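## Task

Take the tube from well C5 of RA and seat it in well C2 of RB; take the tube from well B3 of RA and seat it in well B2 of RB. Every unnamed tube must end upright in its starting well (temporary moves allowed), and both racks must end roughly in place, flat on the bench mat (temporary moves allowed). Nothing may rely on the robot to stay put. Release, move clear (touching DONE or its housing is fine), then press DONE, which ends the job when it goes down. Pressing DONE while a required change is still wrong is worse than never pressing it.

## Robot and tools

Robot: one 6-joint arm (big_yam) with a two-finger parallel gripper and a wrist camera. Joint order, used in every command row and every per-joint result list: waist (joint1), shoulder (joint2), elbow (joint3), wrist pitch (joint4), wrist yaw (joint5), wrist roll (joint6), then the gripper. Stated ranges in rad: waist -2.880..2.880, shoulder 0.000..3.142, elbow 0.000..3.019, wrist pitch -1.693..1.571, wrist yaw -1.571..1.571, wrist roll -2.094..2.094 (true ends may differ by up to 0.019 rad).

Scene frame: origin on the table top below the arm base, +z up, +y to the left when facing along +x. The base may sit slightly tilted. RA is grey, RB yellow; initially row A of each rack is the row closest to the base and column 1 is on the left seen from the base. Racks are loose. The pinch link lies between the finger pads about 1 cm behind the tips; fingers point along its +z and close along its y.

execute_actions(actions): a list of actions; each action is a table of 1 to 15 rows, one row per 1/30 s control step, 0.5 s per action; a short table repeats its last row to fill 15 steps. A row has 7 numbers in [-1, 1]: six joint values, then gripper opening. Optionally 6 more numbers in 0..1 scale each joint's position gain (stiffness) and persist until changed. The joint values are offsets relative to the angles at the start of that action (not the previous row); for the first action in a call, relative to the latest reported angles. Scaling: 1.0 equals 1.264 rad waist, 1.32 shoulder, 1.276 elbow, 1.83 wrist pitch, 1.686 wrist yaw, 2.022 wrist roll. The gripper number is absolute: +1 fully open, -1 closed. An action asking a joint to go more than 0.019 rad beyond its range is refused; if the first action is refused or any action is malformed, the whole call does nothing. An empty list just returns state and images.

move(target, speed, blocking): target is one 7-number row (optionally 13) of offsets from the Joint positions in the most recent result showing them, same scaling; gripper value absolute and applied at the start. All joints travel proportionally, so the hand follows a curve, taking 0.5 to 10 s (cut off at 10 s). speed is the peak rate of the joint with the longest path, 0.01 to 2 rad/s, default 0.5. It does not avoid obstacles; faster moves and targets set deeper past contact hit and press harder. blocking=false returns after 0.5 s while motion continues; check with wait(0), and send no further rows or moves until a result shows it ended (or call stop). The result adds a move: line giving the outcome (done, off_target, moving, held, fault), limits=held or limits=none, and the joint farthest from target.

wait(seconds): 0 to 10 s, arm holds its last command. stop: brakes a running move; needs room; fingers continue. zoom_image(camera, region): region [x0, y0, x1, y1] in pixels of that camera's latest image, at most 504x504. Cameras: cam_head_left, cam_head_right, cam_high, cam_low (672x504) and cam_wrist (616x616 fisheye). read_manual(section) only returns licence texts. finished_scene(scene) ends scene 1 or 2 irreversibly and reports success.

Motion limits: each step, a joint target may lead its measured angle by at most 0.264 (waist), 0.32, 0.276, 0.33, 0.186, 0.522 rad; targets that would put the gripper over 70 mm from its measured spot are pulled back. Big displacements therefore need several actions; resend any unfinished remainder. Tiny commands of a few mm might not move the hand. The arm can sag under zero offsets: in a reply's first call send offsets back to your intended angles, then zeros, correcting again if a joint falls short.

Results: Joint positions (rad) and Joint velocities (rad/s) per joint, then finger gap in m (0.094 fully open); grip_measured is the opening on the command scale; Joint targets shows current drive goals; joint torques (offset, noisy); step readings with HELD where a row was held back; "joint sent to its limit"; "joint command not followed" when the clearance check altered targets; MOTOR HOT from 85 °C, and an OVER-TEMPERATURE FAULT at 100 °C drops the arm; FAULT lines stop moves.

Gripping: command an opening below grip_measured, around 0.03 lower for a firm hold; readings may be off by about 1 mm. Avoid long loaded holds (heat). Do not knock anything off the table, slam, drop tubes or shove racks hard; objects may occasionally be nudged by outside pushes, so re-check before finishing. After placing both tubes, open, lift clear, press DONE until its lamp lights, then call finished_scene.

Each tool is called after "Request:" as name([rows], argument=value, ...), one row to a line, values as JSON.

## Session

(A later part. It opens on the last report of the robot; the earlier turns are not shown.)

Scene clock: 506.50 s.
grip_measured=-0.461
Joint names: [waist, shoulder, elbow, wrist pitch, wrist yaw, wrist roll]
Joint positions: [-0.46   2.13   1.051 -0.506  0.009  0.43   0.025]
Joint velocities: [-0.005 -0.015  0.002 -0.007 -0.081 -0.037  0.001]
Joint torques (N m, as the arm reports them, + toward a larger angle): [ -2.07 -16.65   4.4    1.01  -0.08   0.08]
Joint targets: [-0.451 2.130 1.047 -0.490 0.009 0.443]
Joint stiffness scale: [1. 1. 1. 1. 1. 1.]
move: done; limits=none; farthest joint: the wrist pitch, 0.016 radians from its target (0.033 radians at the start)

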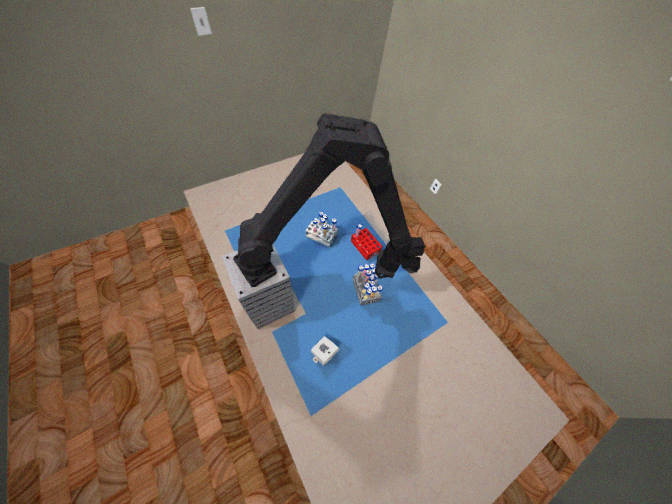

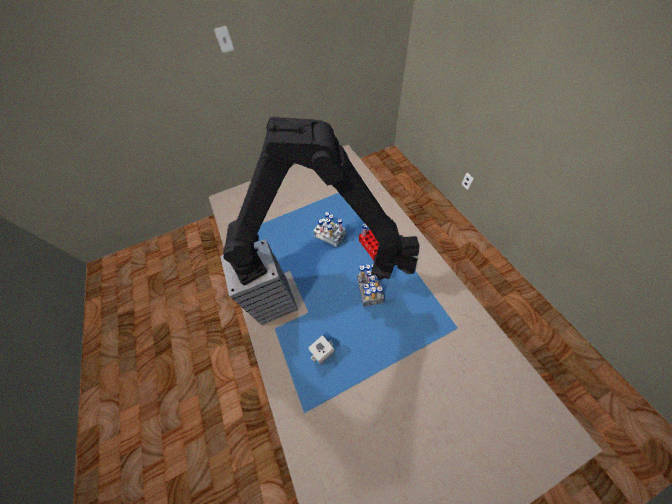

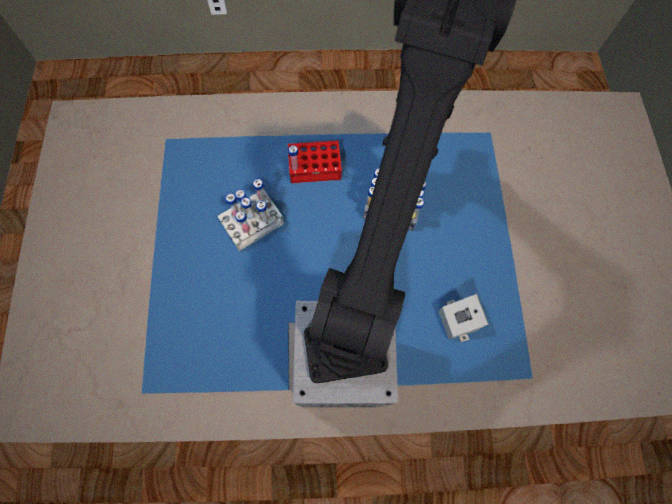

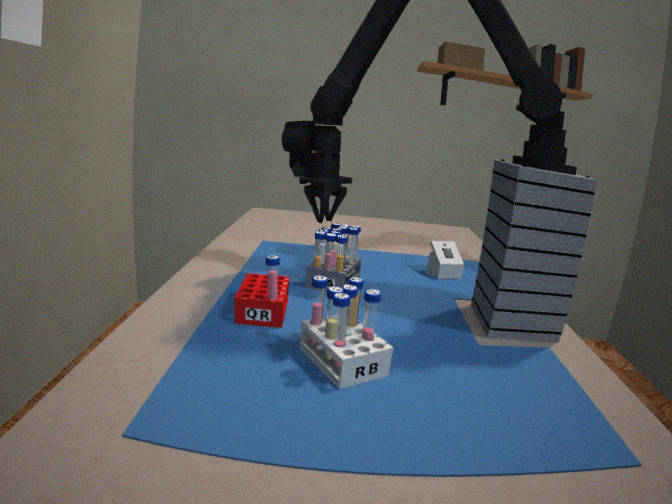

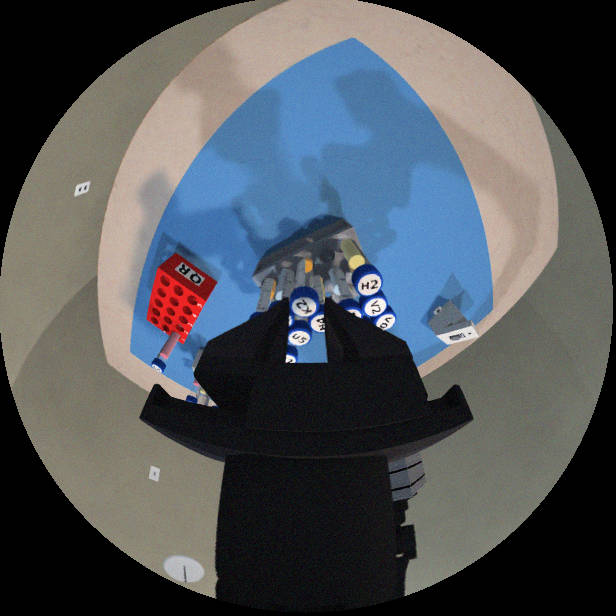

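Request:
move(target=[0,0,0.039,-0.019,0,0,-0.46], speed=0.08)

Request:
zoom_image(camera="cam_wrist", region=[236,240,376,370])

Scene clock: 516.50 s.
grip_measured=-0.461
Joint names: [waist, shoulder, elbow, wrist pitch, wrist yaw, wrist roll]
Joint positions: [-0.46   2.13   1.075 -0.525  0.009  0.431  0.025]
Joint velocities: [ 0.005  0.005 -0.002 -0.012  0.022  0.051  0.   ]
Joint torques (N m, as the arm reports them, + toward a larger angle): [ -2.08 -16.09   7.48  -0.2   -0.09  -0.03]
Joint targets: [-0.460 2.130 1.101 -0.541 0.009 0.430]
Joint stiffness scale: [1. 1. 1. 1. 1. 1.]
move: off_target; limits=none; farthest joint: the elbow, 0.025 radians from its target (0.049 radians at the start)

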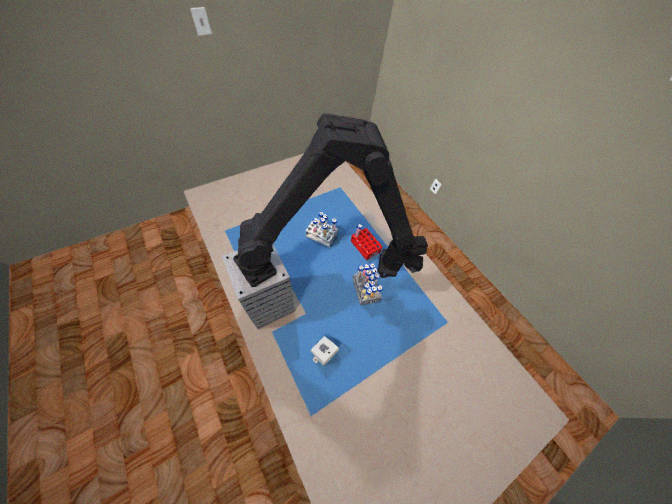

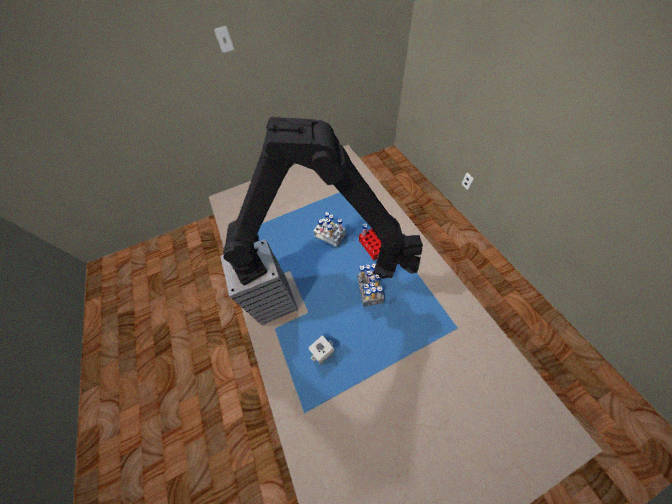

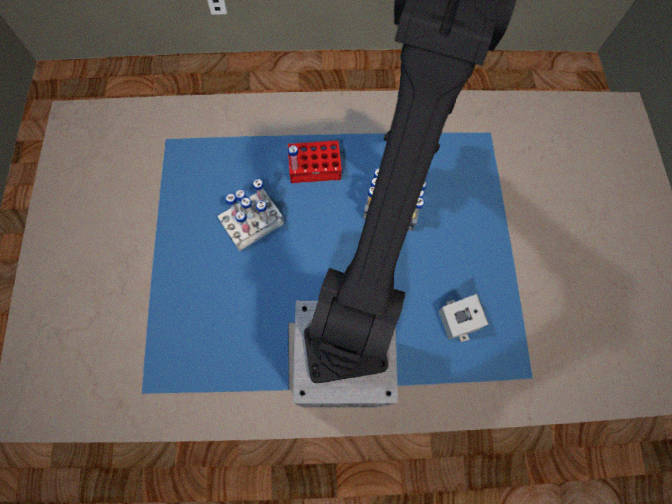

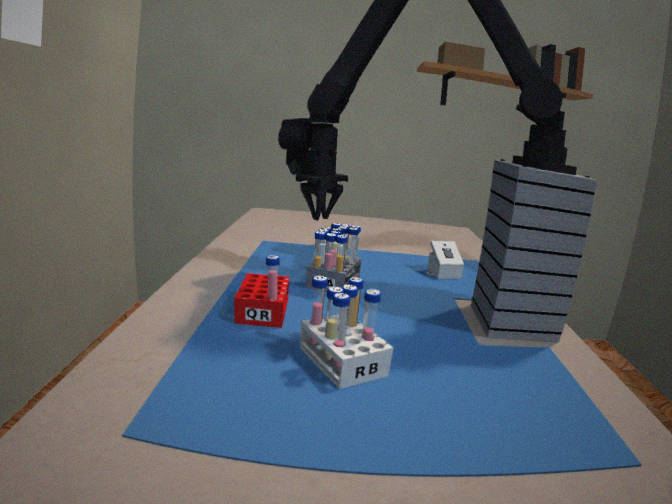

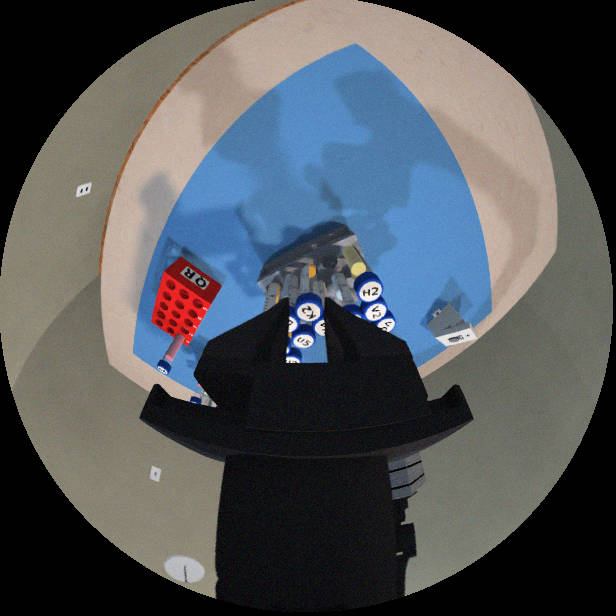

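Region (236, 240, 376, 370) of cam_wrist's 616x616 image, scaled by 3.600, with more detail than that image has; it fills the top 468 rows of this view, and the rest is white.

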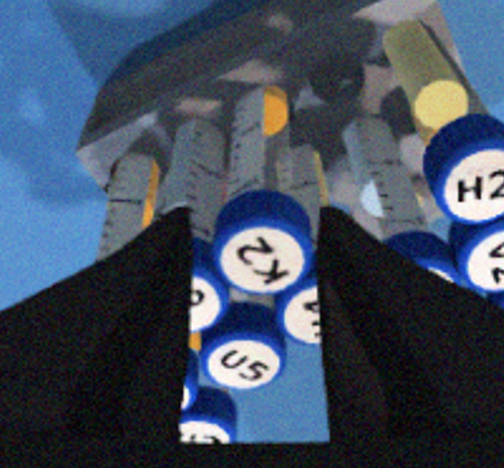

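Request:
move(target=[0,0.066,0,0.036,0,0,-0.46], speed=0.04)

Request:
zoom_image(camera="cam_wrist", region=[236,240,376,370])

Scene clock: 528.97 s.
grip_measured=-0.461
Joint names: [waist, shoulder, elbow, wrist pitch, wrist yaw, wrist roll]
Joint positions: [-0.46   2.196  1.075 -0.475  0.009  0.431  0.025]
Joint velocities: [ 0.005  0.015 -0.012 -0.002  0.007  0.007 -0.001]
Joint torques (N m, as the arm reports them, + toward a larger angle): [ -2.28 -13.96   4.51   1.08  -0.06   0.02]
Joint targets: [-0.460 2.217 1.075 -0.459 0.009 0.431]
Joint stiffness scale: [1. 1. 1. 1. 1. 1.]
move: off_target; limits=none; farthest joint: the shoulder, 0.021 radians from its target (0.088 radians at the start)

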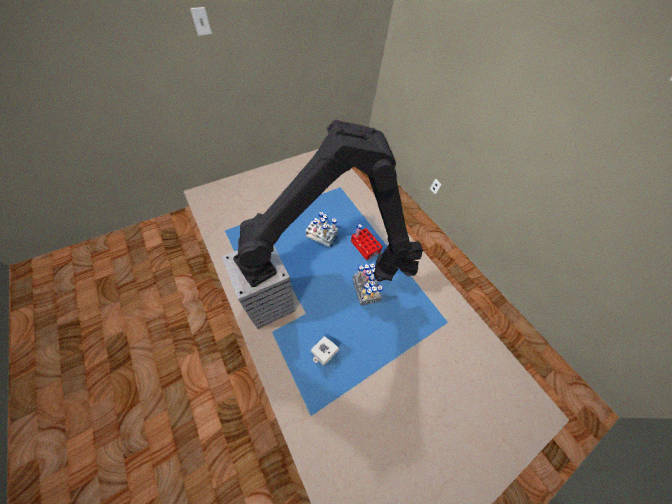

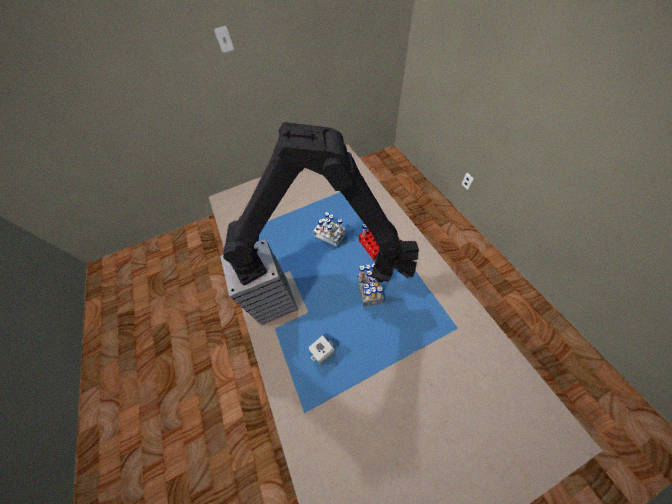

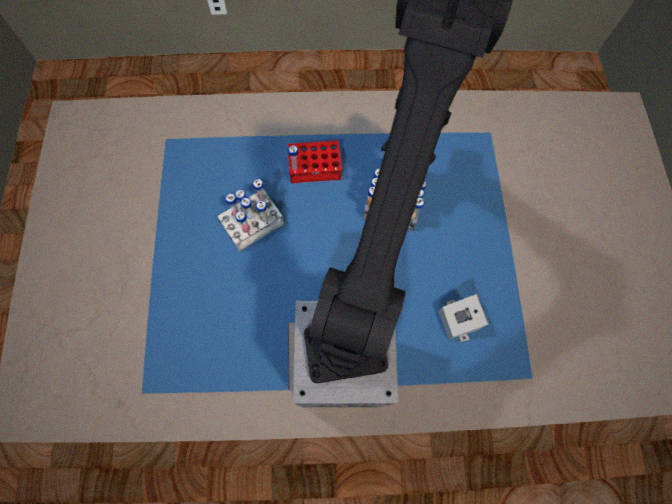

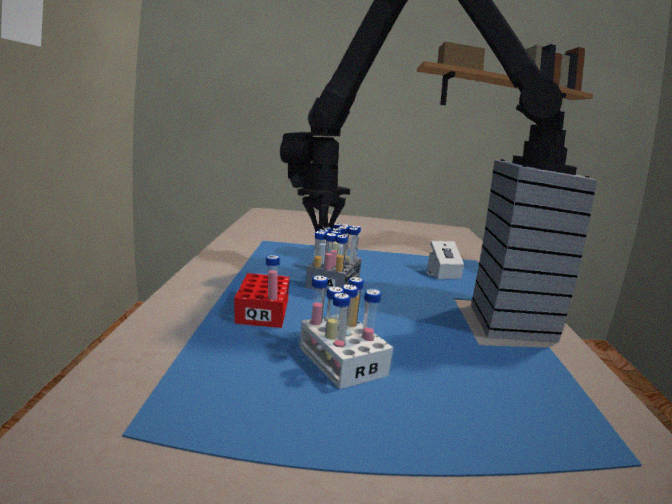

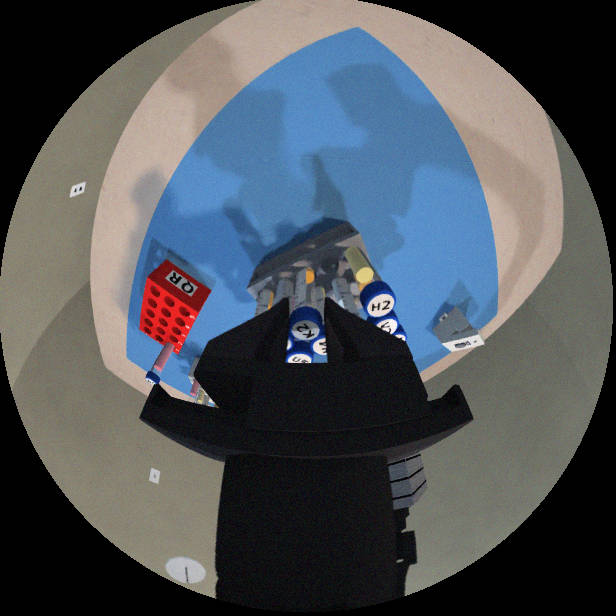

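Region (236, 240, 376, 370) of cam_wrist's 616x616 image, scaled by 3.600, with more detail than that image has; it fills the top 468 rows of this view, and the rest is white.

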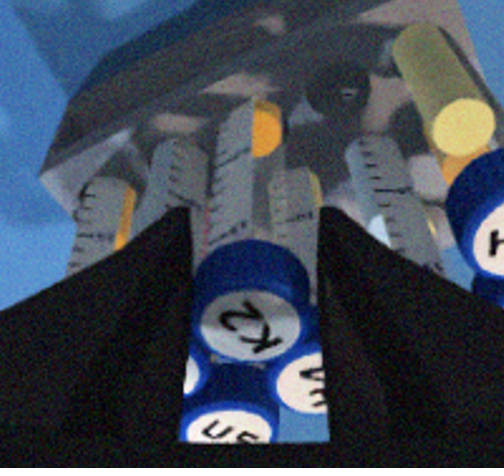

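Request:
move(target=[0,0.014,0,0.008,0,0,-0.62])

Request:
move(target=[0,-0.27,0,-0.185,0,0,-0.62], speed=0.15)

Request:
move(target=[0.355,0,0.11,-0.065,0,-0.25,-0.62], speed=0.3)

Request:
move(target=[0,0.19,0,0.135,0,0,-0.62], speed=0.15)

Request:
zoom_image(camera="cam_wrist", region=[236,200,376,340])

Request:
zoom_image(camera="cam_low", region=[210,200,350,340])

Scene clock: 549.00 s.
grip_measured=-0.589
Joint names: [waist, shoulder, elbow, wrist pitch, wrist yaw, wrist roll]
Joint positions: [-0.46   2.196  1.075 -0.475  0.009  0.431  0.019]
Joint velocities: [-0.005 -0.015  0.002  0.007 -0.007 -0.051  0.   ]
Joint torques (N m, as the arm reports them, + toward a larger angle): [ -1.77 -14.31   4.45   0.83  -0.1   -0.04]
Joint targets: [-0.460 2.215 1.075 -0.460 0.009 0.431]
Joint stiffness scale: [1. 1. 1. 1. 1. 1.]
move: done; limits=none; farthest joint: the shoulder, 0.018 radians from its target (0.018 radians at the start)

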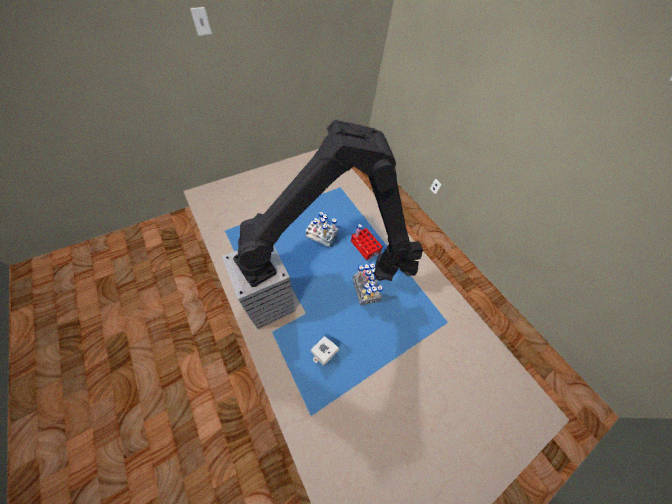

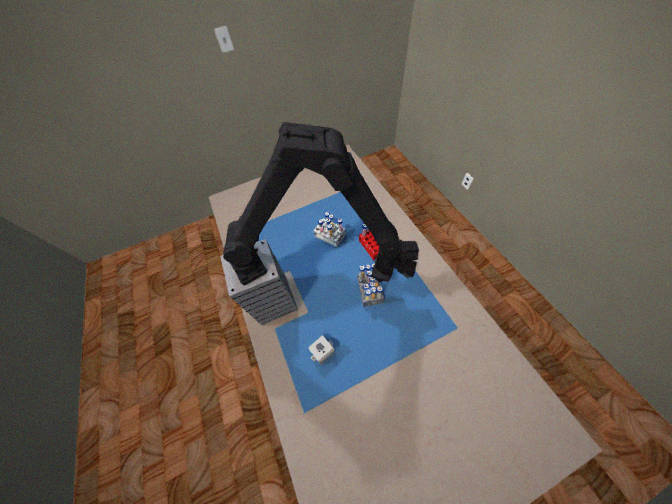

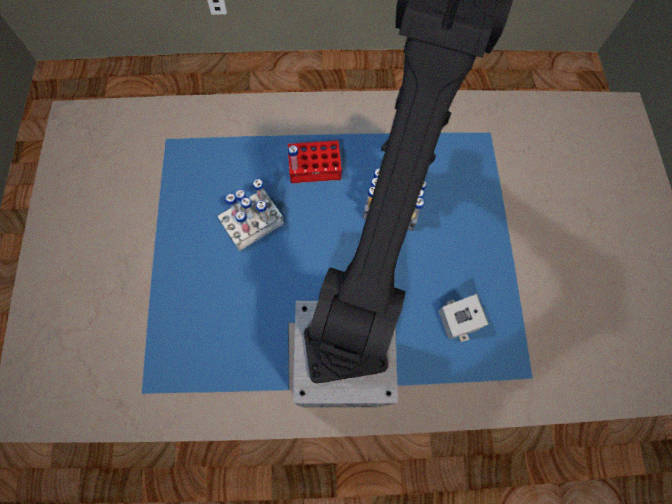

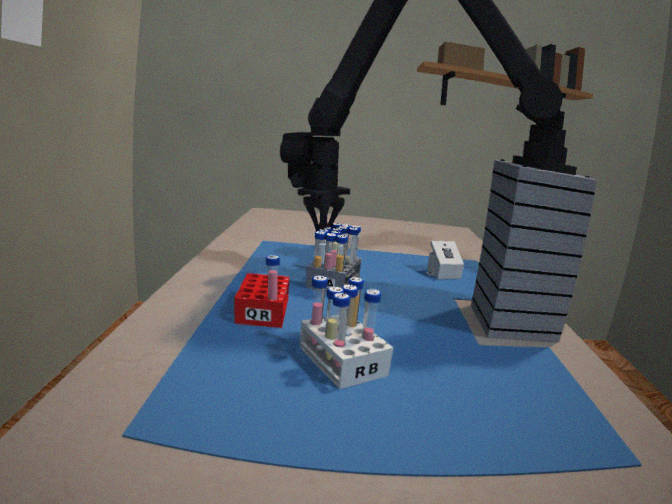

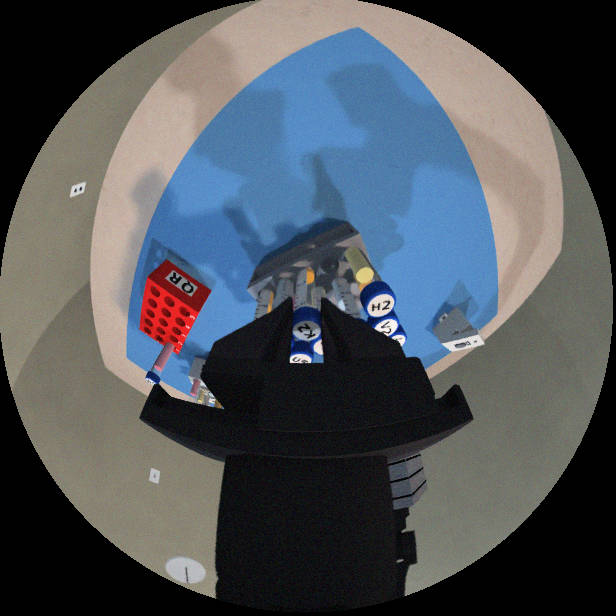

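Scene clock: 551.77 s.
grip_measured=-0.589
Joint names: [waist, shoulder, elbow, wrist pitch, wrist yaw, wrist roll]
Joint positions: [-0.46   1.851  1.075 -0.799  0.009  0.431  0.019]
Joint velocities: [ 0.005 -0.015 -0.002 -0.007 -0.066  0.022  0.   ]
Joint torques (N m, as the arm reports them, + toward a larger angle): [ -2.46 -15.25   7.39  -0.23  -0.07   0.02]
Joint targets: [-0.460 1.840 1.075 -0.813 0.009 0.431]
Joint stiffness scale: [1. 1. 1. 1. 1. 1.]
move: done; limits=none; farthest joint: the wrist pitch, 0.015 radians from its target (0.339 radians at the start)

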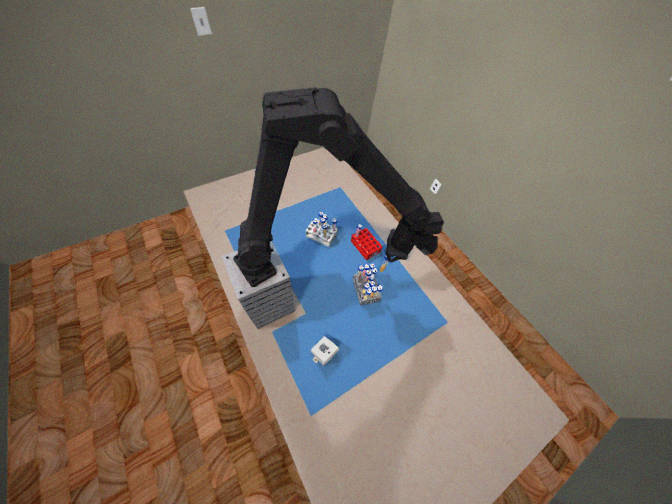

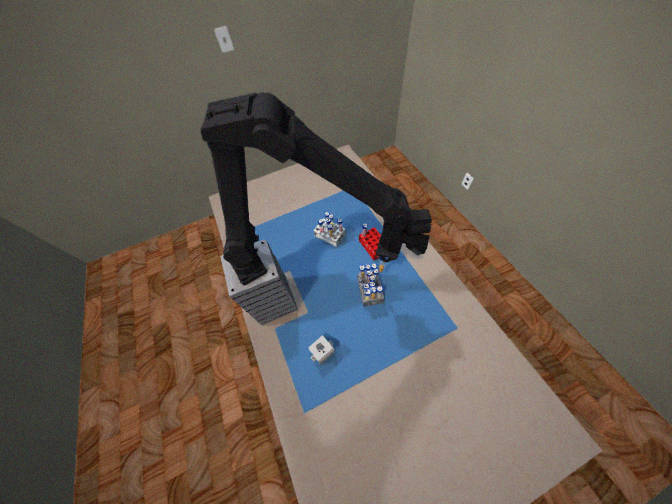

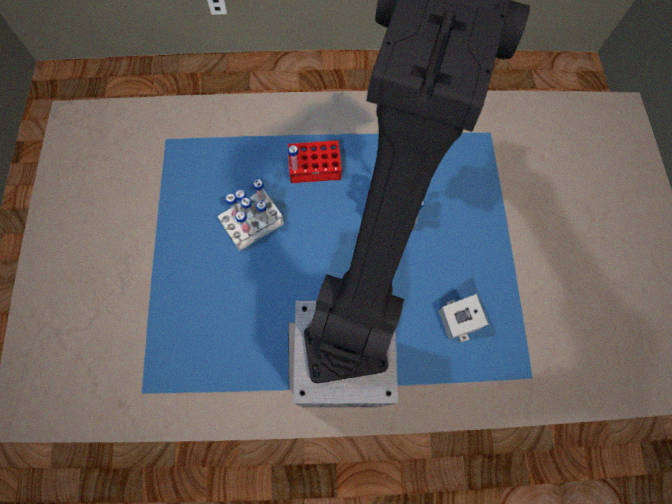

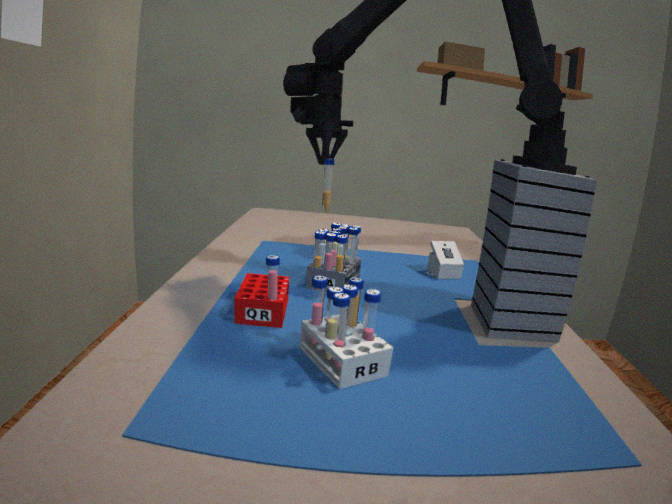

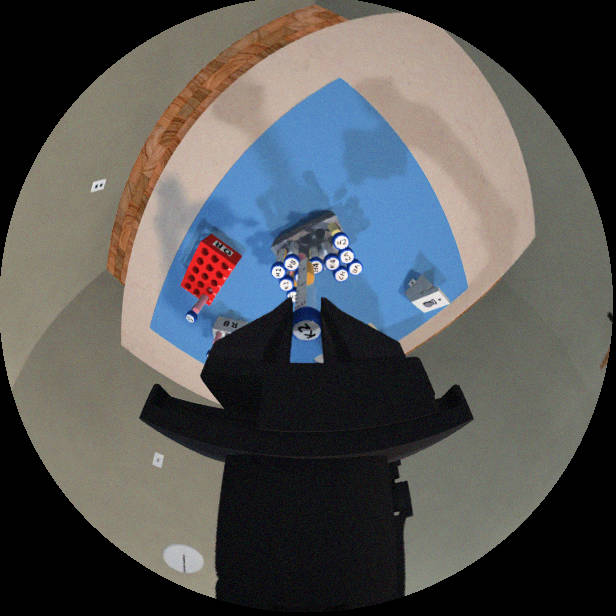

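Scene clock: 554.13 s.
grip_measured=-0.589
Joint names: [waist, shoulder, elbow, wrist pitch, wrist yaw, wrist roll]
Joint positions: [-0.013  1.851  1.174 -0.903  0.009 -0.063  0.019]
Joint velocities: [-0.005  0.015 -0.012 -0.012  0.037  0.007  0.   ]
Joint torques (N m, as the arm reports them, + toward a larger angle): [ -2.21 -15.31  11.62  -0.08  -0.11  -0.13]
Joint targets: [-0.011 1.851 1.216 -0.918 0.009 -0.075]
Joint stiffness scale: [1. 1. 1. 1. 1. 1.]
move: off_target; limits=none; farthest joint: the elbow, 0.041 radians from its target (0.140 radians at the start)

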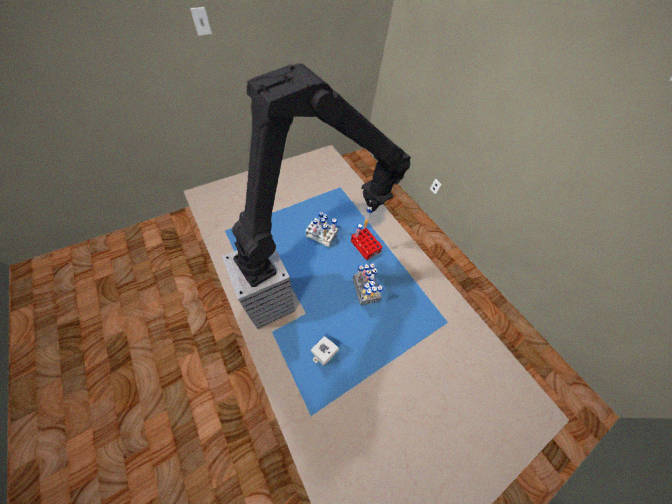

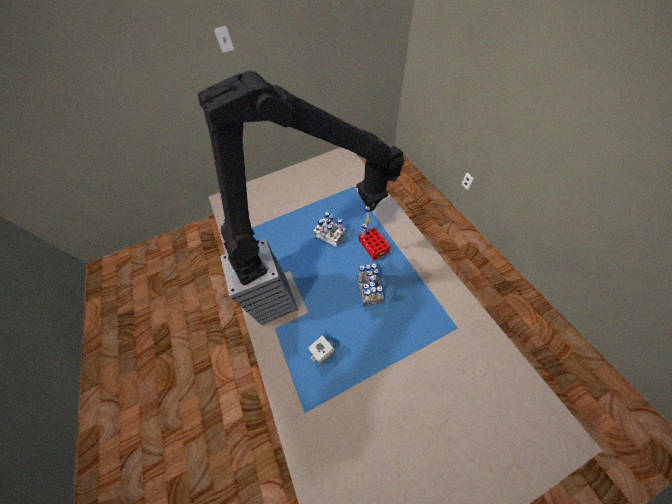

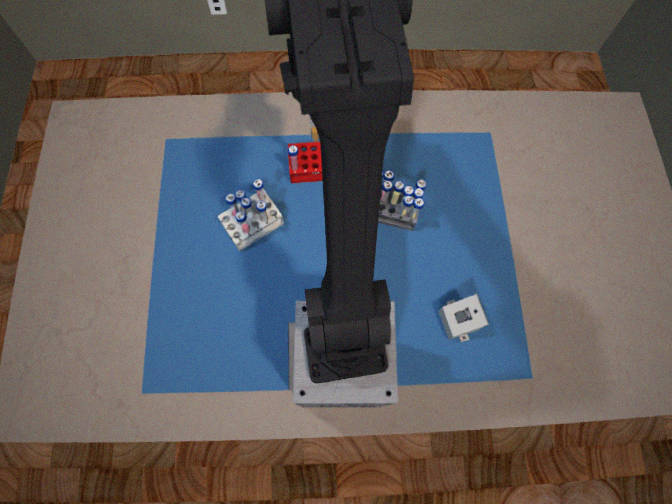

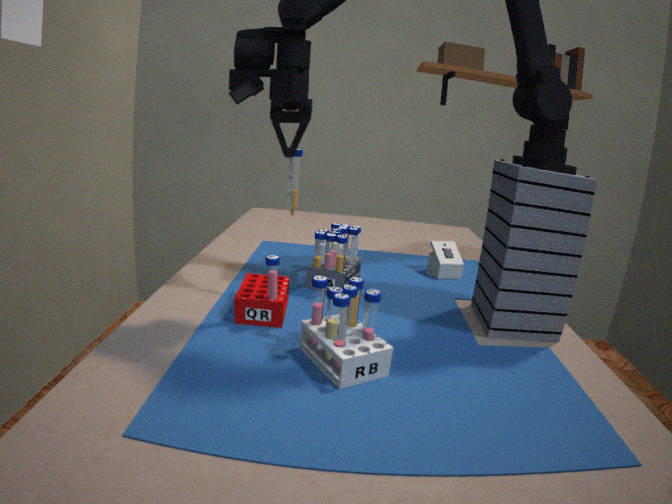

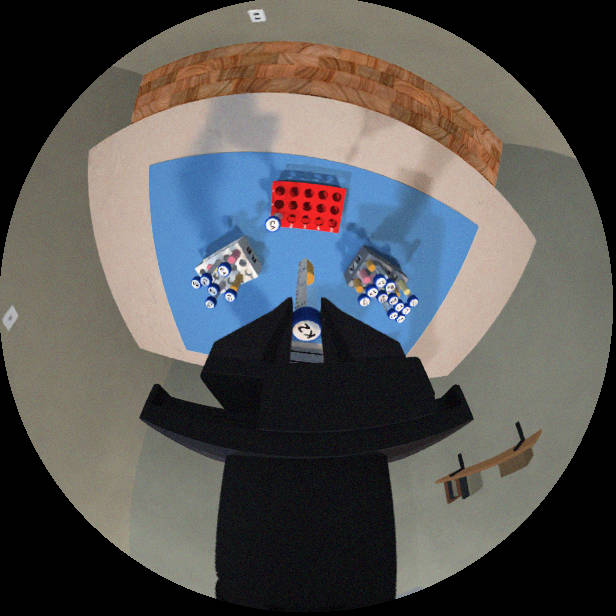

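Scene clock: 556.20 s.
grip_measured=-0.589
Joint names: [waist, shoulder, elbow, wrist pitch, wrist yaw, wrist roll]
Joint positions: [-0.013  2.087  1.174 -0.672  0.009 -0.063  0.019]
Joint velocities: [-0.015 -0.015  0.002 -0.012 -0.11  -0.022  0.   ]
Joint torques (N m, as the arm reports them, + toward a larger angle): [ -2.01 -15.44   6.15   1.    -0.14   0.  ]
Joint targets: [-0.013 2.102 1.174 -0.656 0.009 -0.063]
Joint stiffness scale: [1. 1. 1. 1. 1. 1.]
move: done; limits=none; farthest joint: the wrist pitch, 0.016 radians from its target (0.247 radians at the start)

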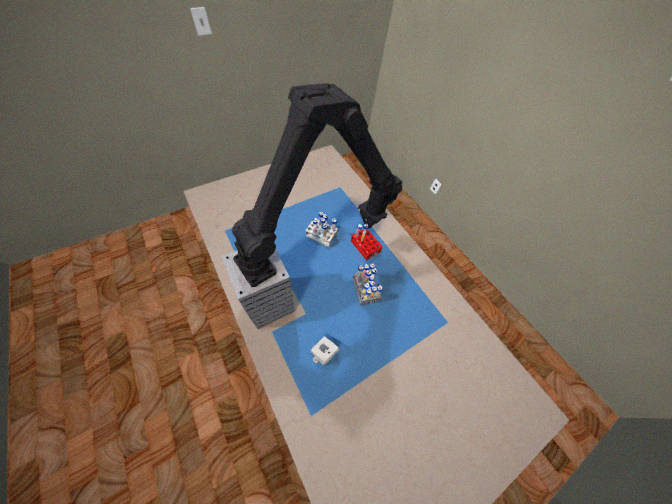

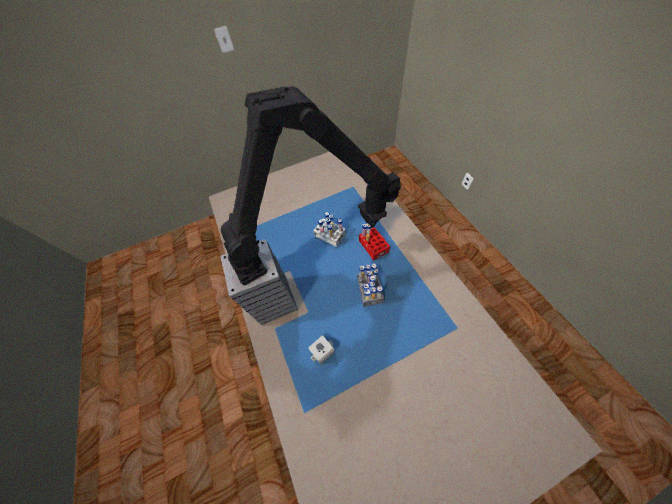

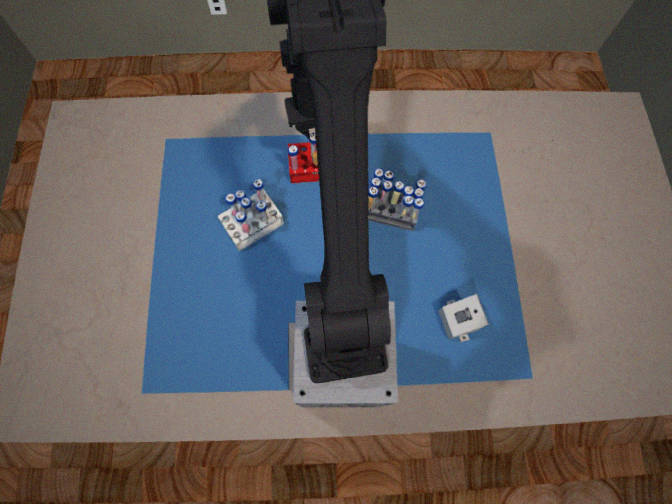

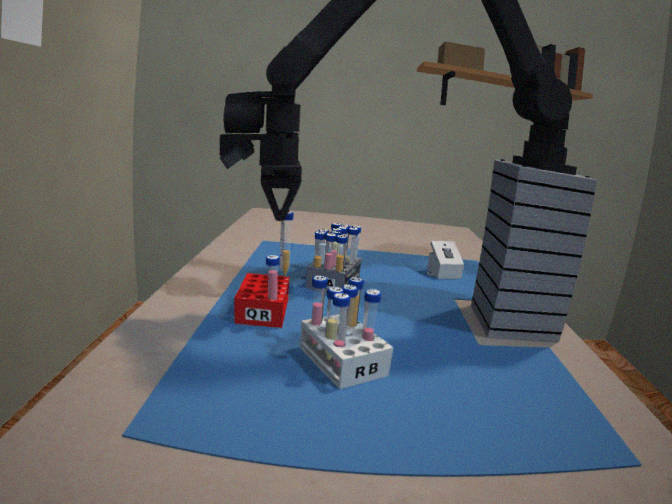

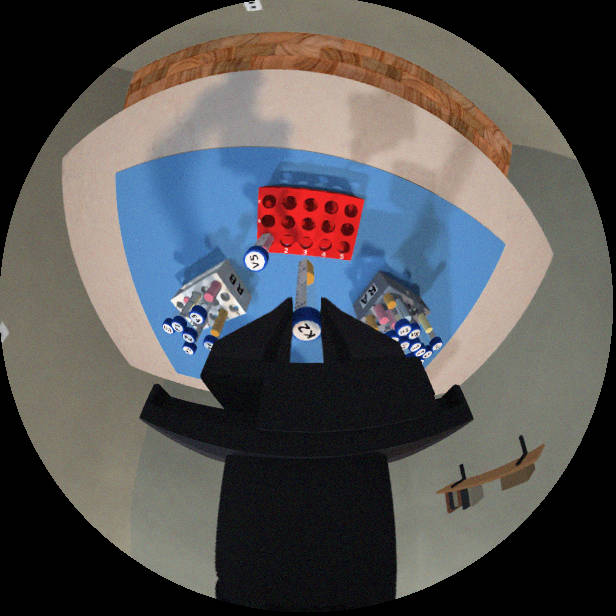

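Region (236, 200, 376, 340) of cam_wrist's 616x616 image, scaled by 3.600, with more detail than that image has.

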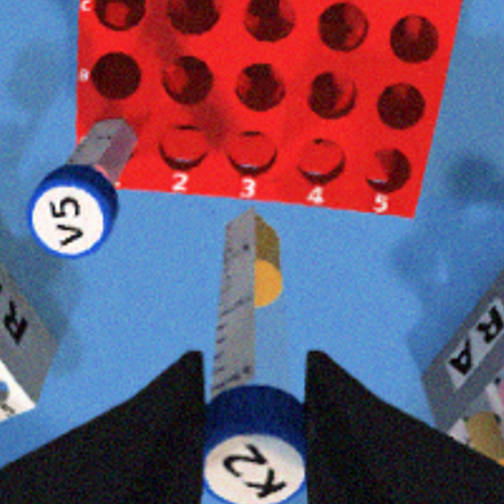

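Region (210, 200, 350, 340) of cam_low's 672x504 image, scaled by 3.600, with more detail than that image has.

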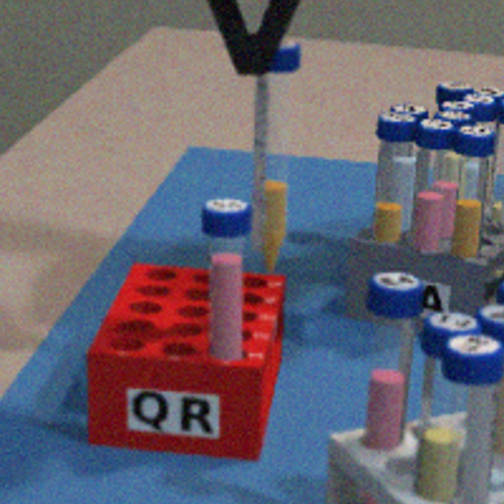

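Request:
move(target=[0,0.03,0.045,0.02,0,0,-0.62], speed=0.08)

Request:
zoom_image(camera="cam_wrist", region=[236,200,376,340])

Request:
zoom_image(camera="cam_low", region=[210,200,350,340])

Scene clock: 564.37 s.
grip_measured=-0.589
Joint names: [waist, shoulder, elbow, wrist pitch, wrist yaw, wrist roll]
Joint positions: [-0.013  2.106  1.197 -0.651  0.009 -0.063  0.019]
Joint velocities: [-0.005 -0.015 -0.012  0.012  0.007  0.037 -0.   ]
Joint torques (N m, as the arm reports them, + toward a larger angle): [ -2.05 -15.71   9.48   0.9   -0.14  -0.02]
Joint targets: [-0.013 2.127 1.232 -0.635 0.009 -0.063]
Joint stiffness scale: [1. 1. 1. 1. 1. 1.]
move: off_target; limits=none; farthest joint: the elbow, 0.034 radians from its target (0.057 radians at the start)

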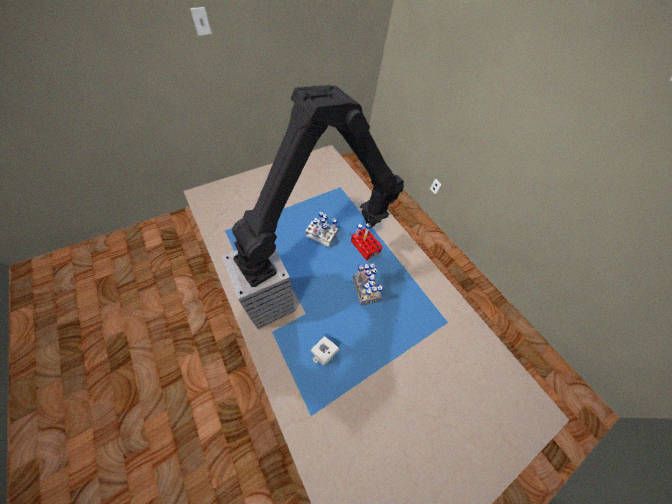

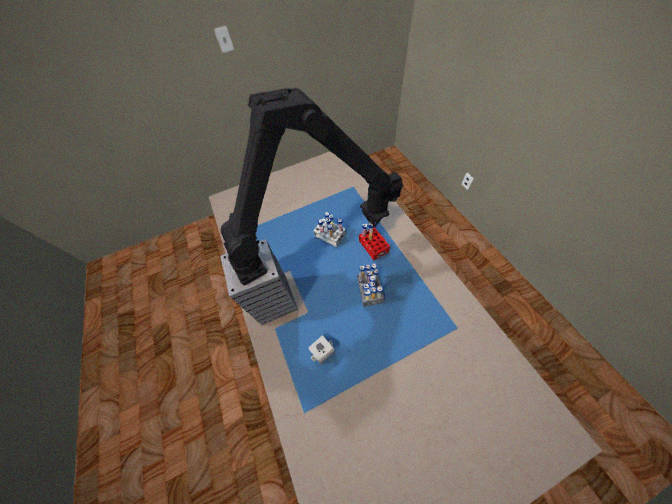

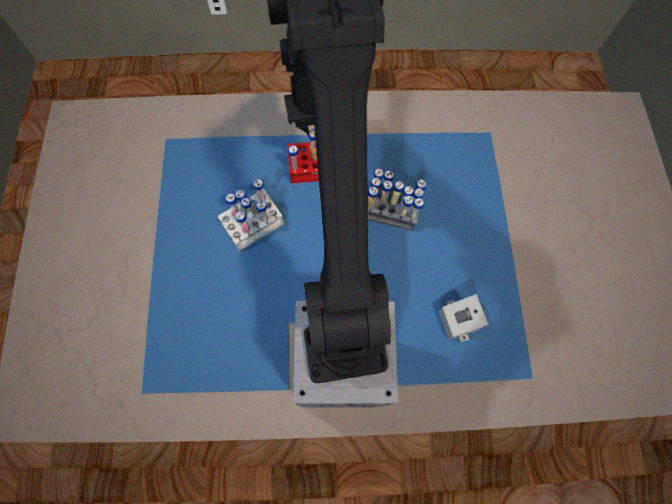

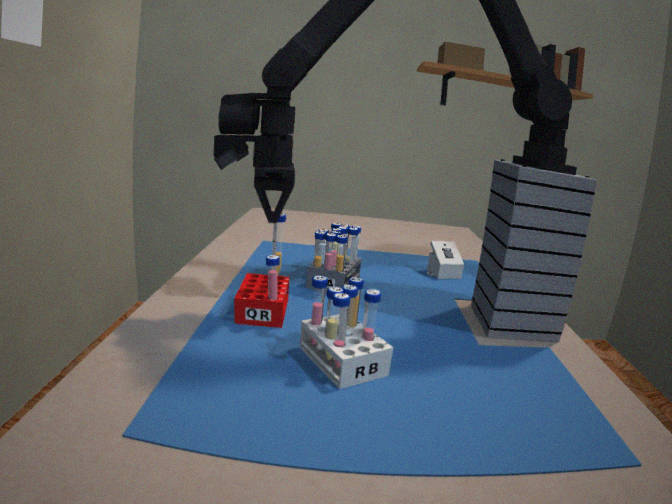

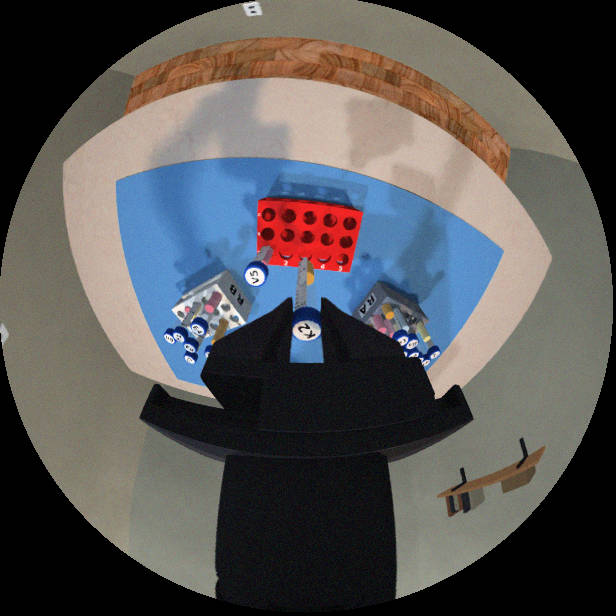

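Region (236, 200, 376, 340) of cam_wrist's 616x616 image, scaled by 3.600, with more detail than that image has.

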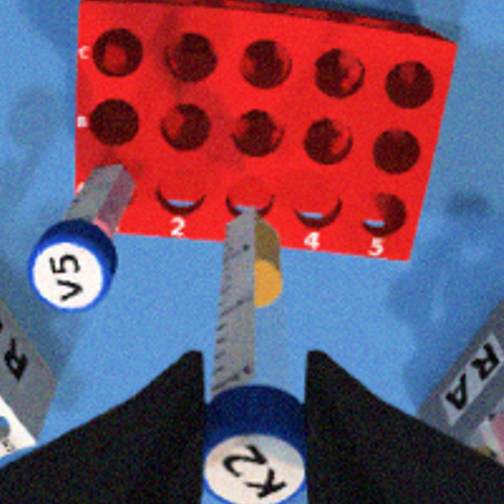

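Region (210, 200, 350, 340) of cam_low's 672x504 image, scaled by 3.600, with more detail than that image has.

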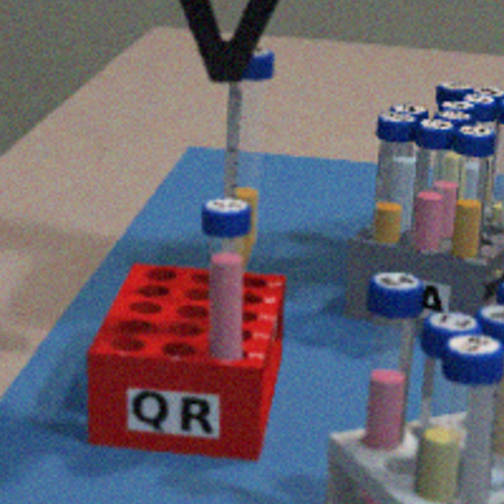

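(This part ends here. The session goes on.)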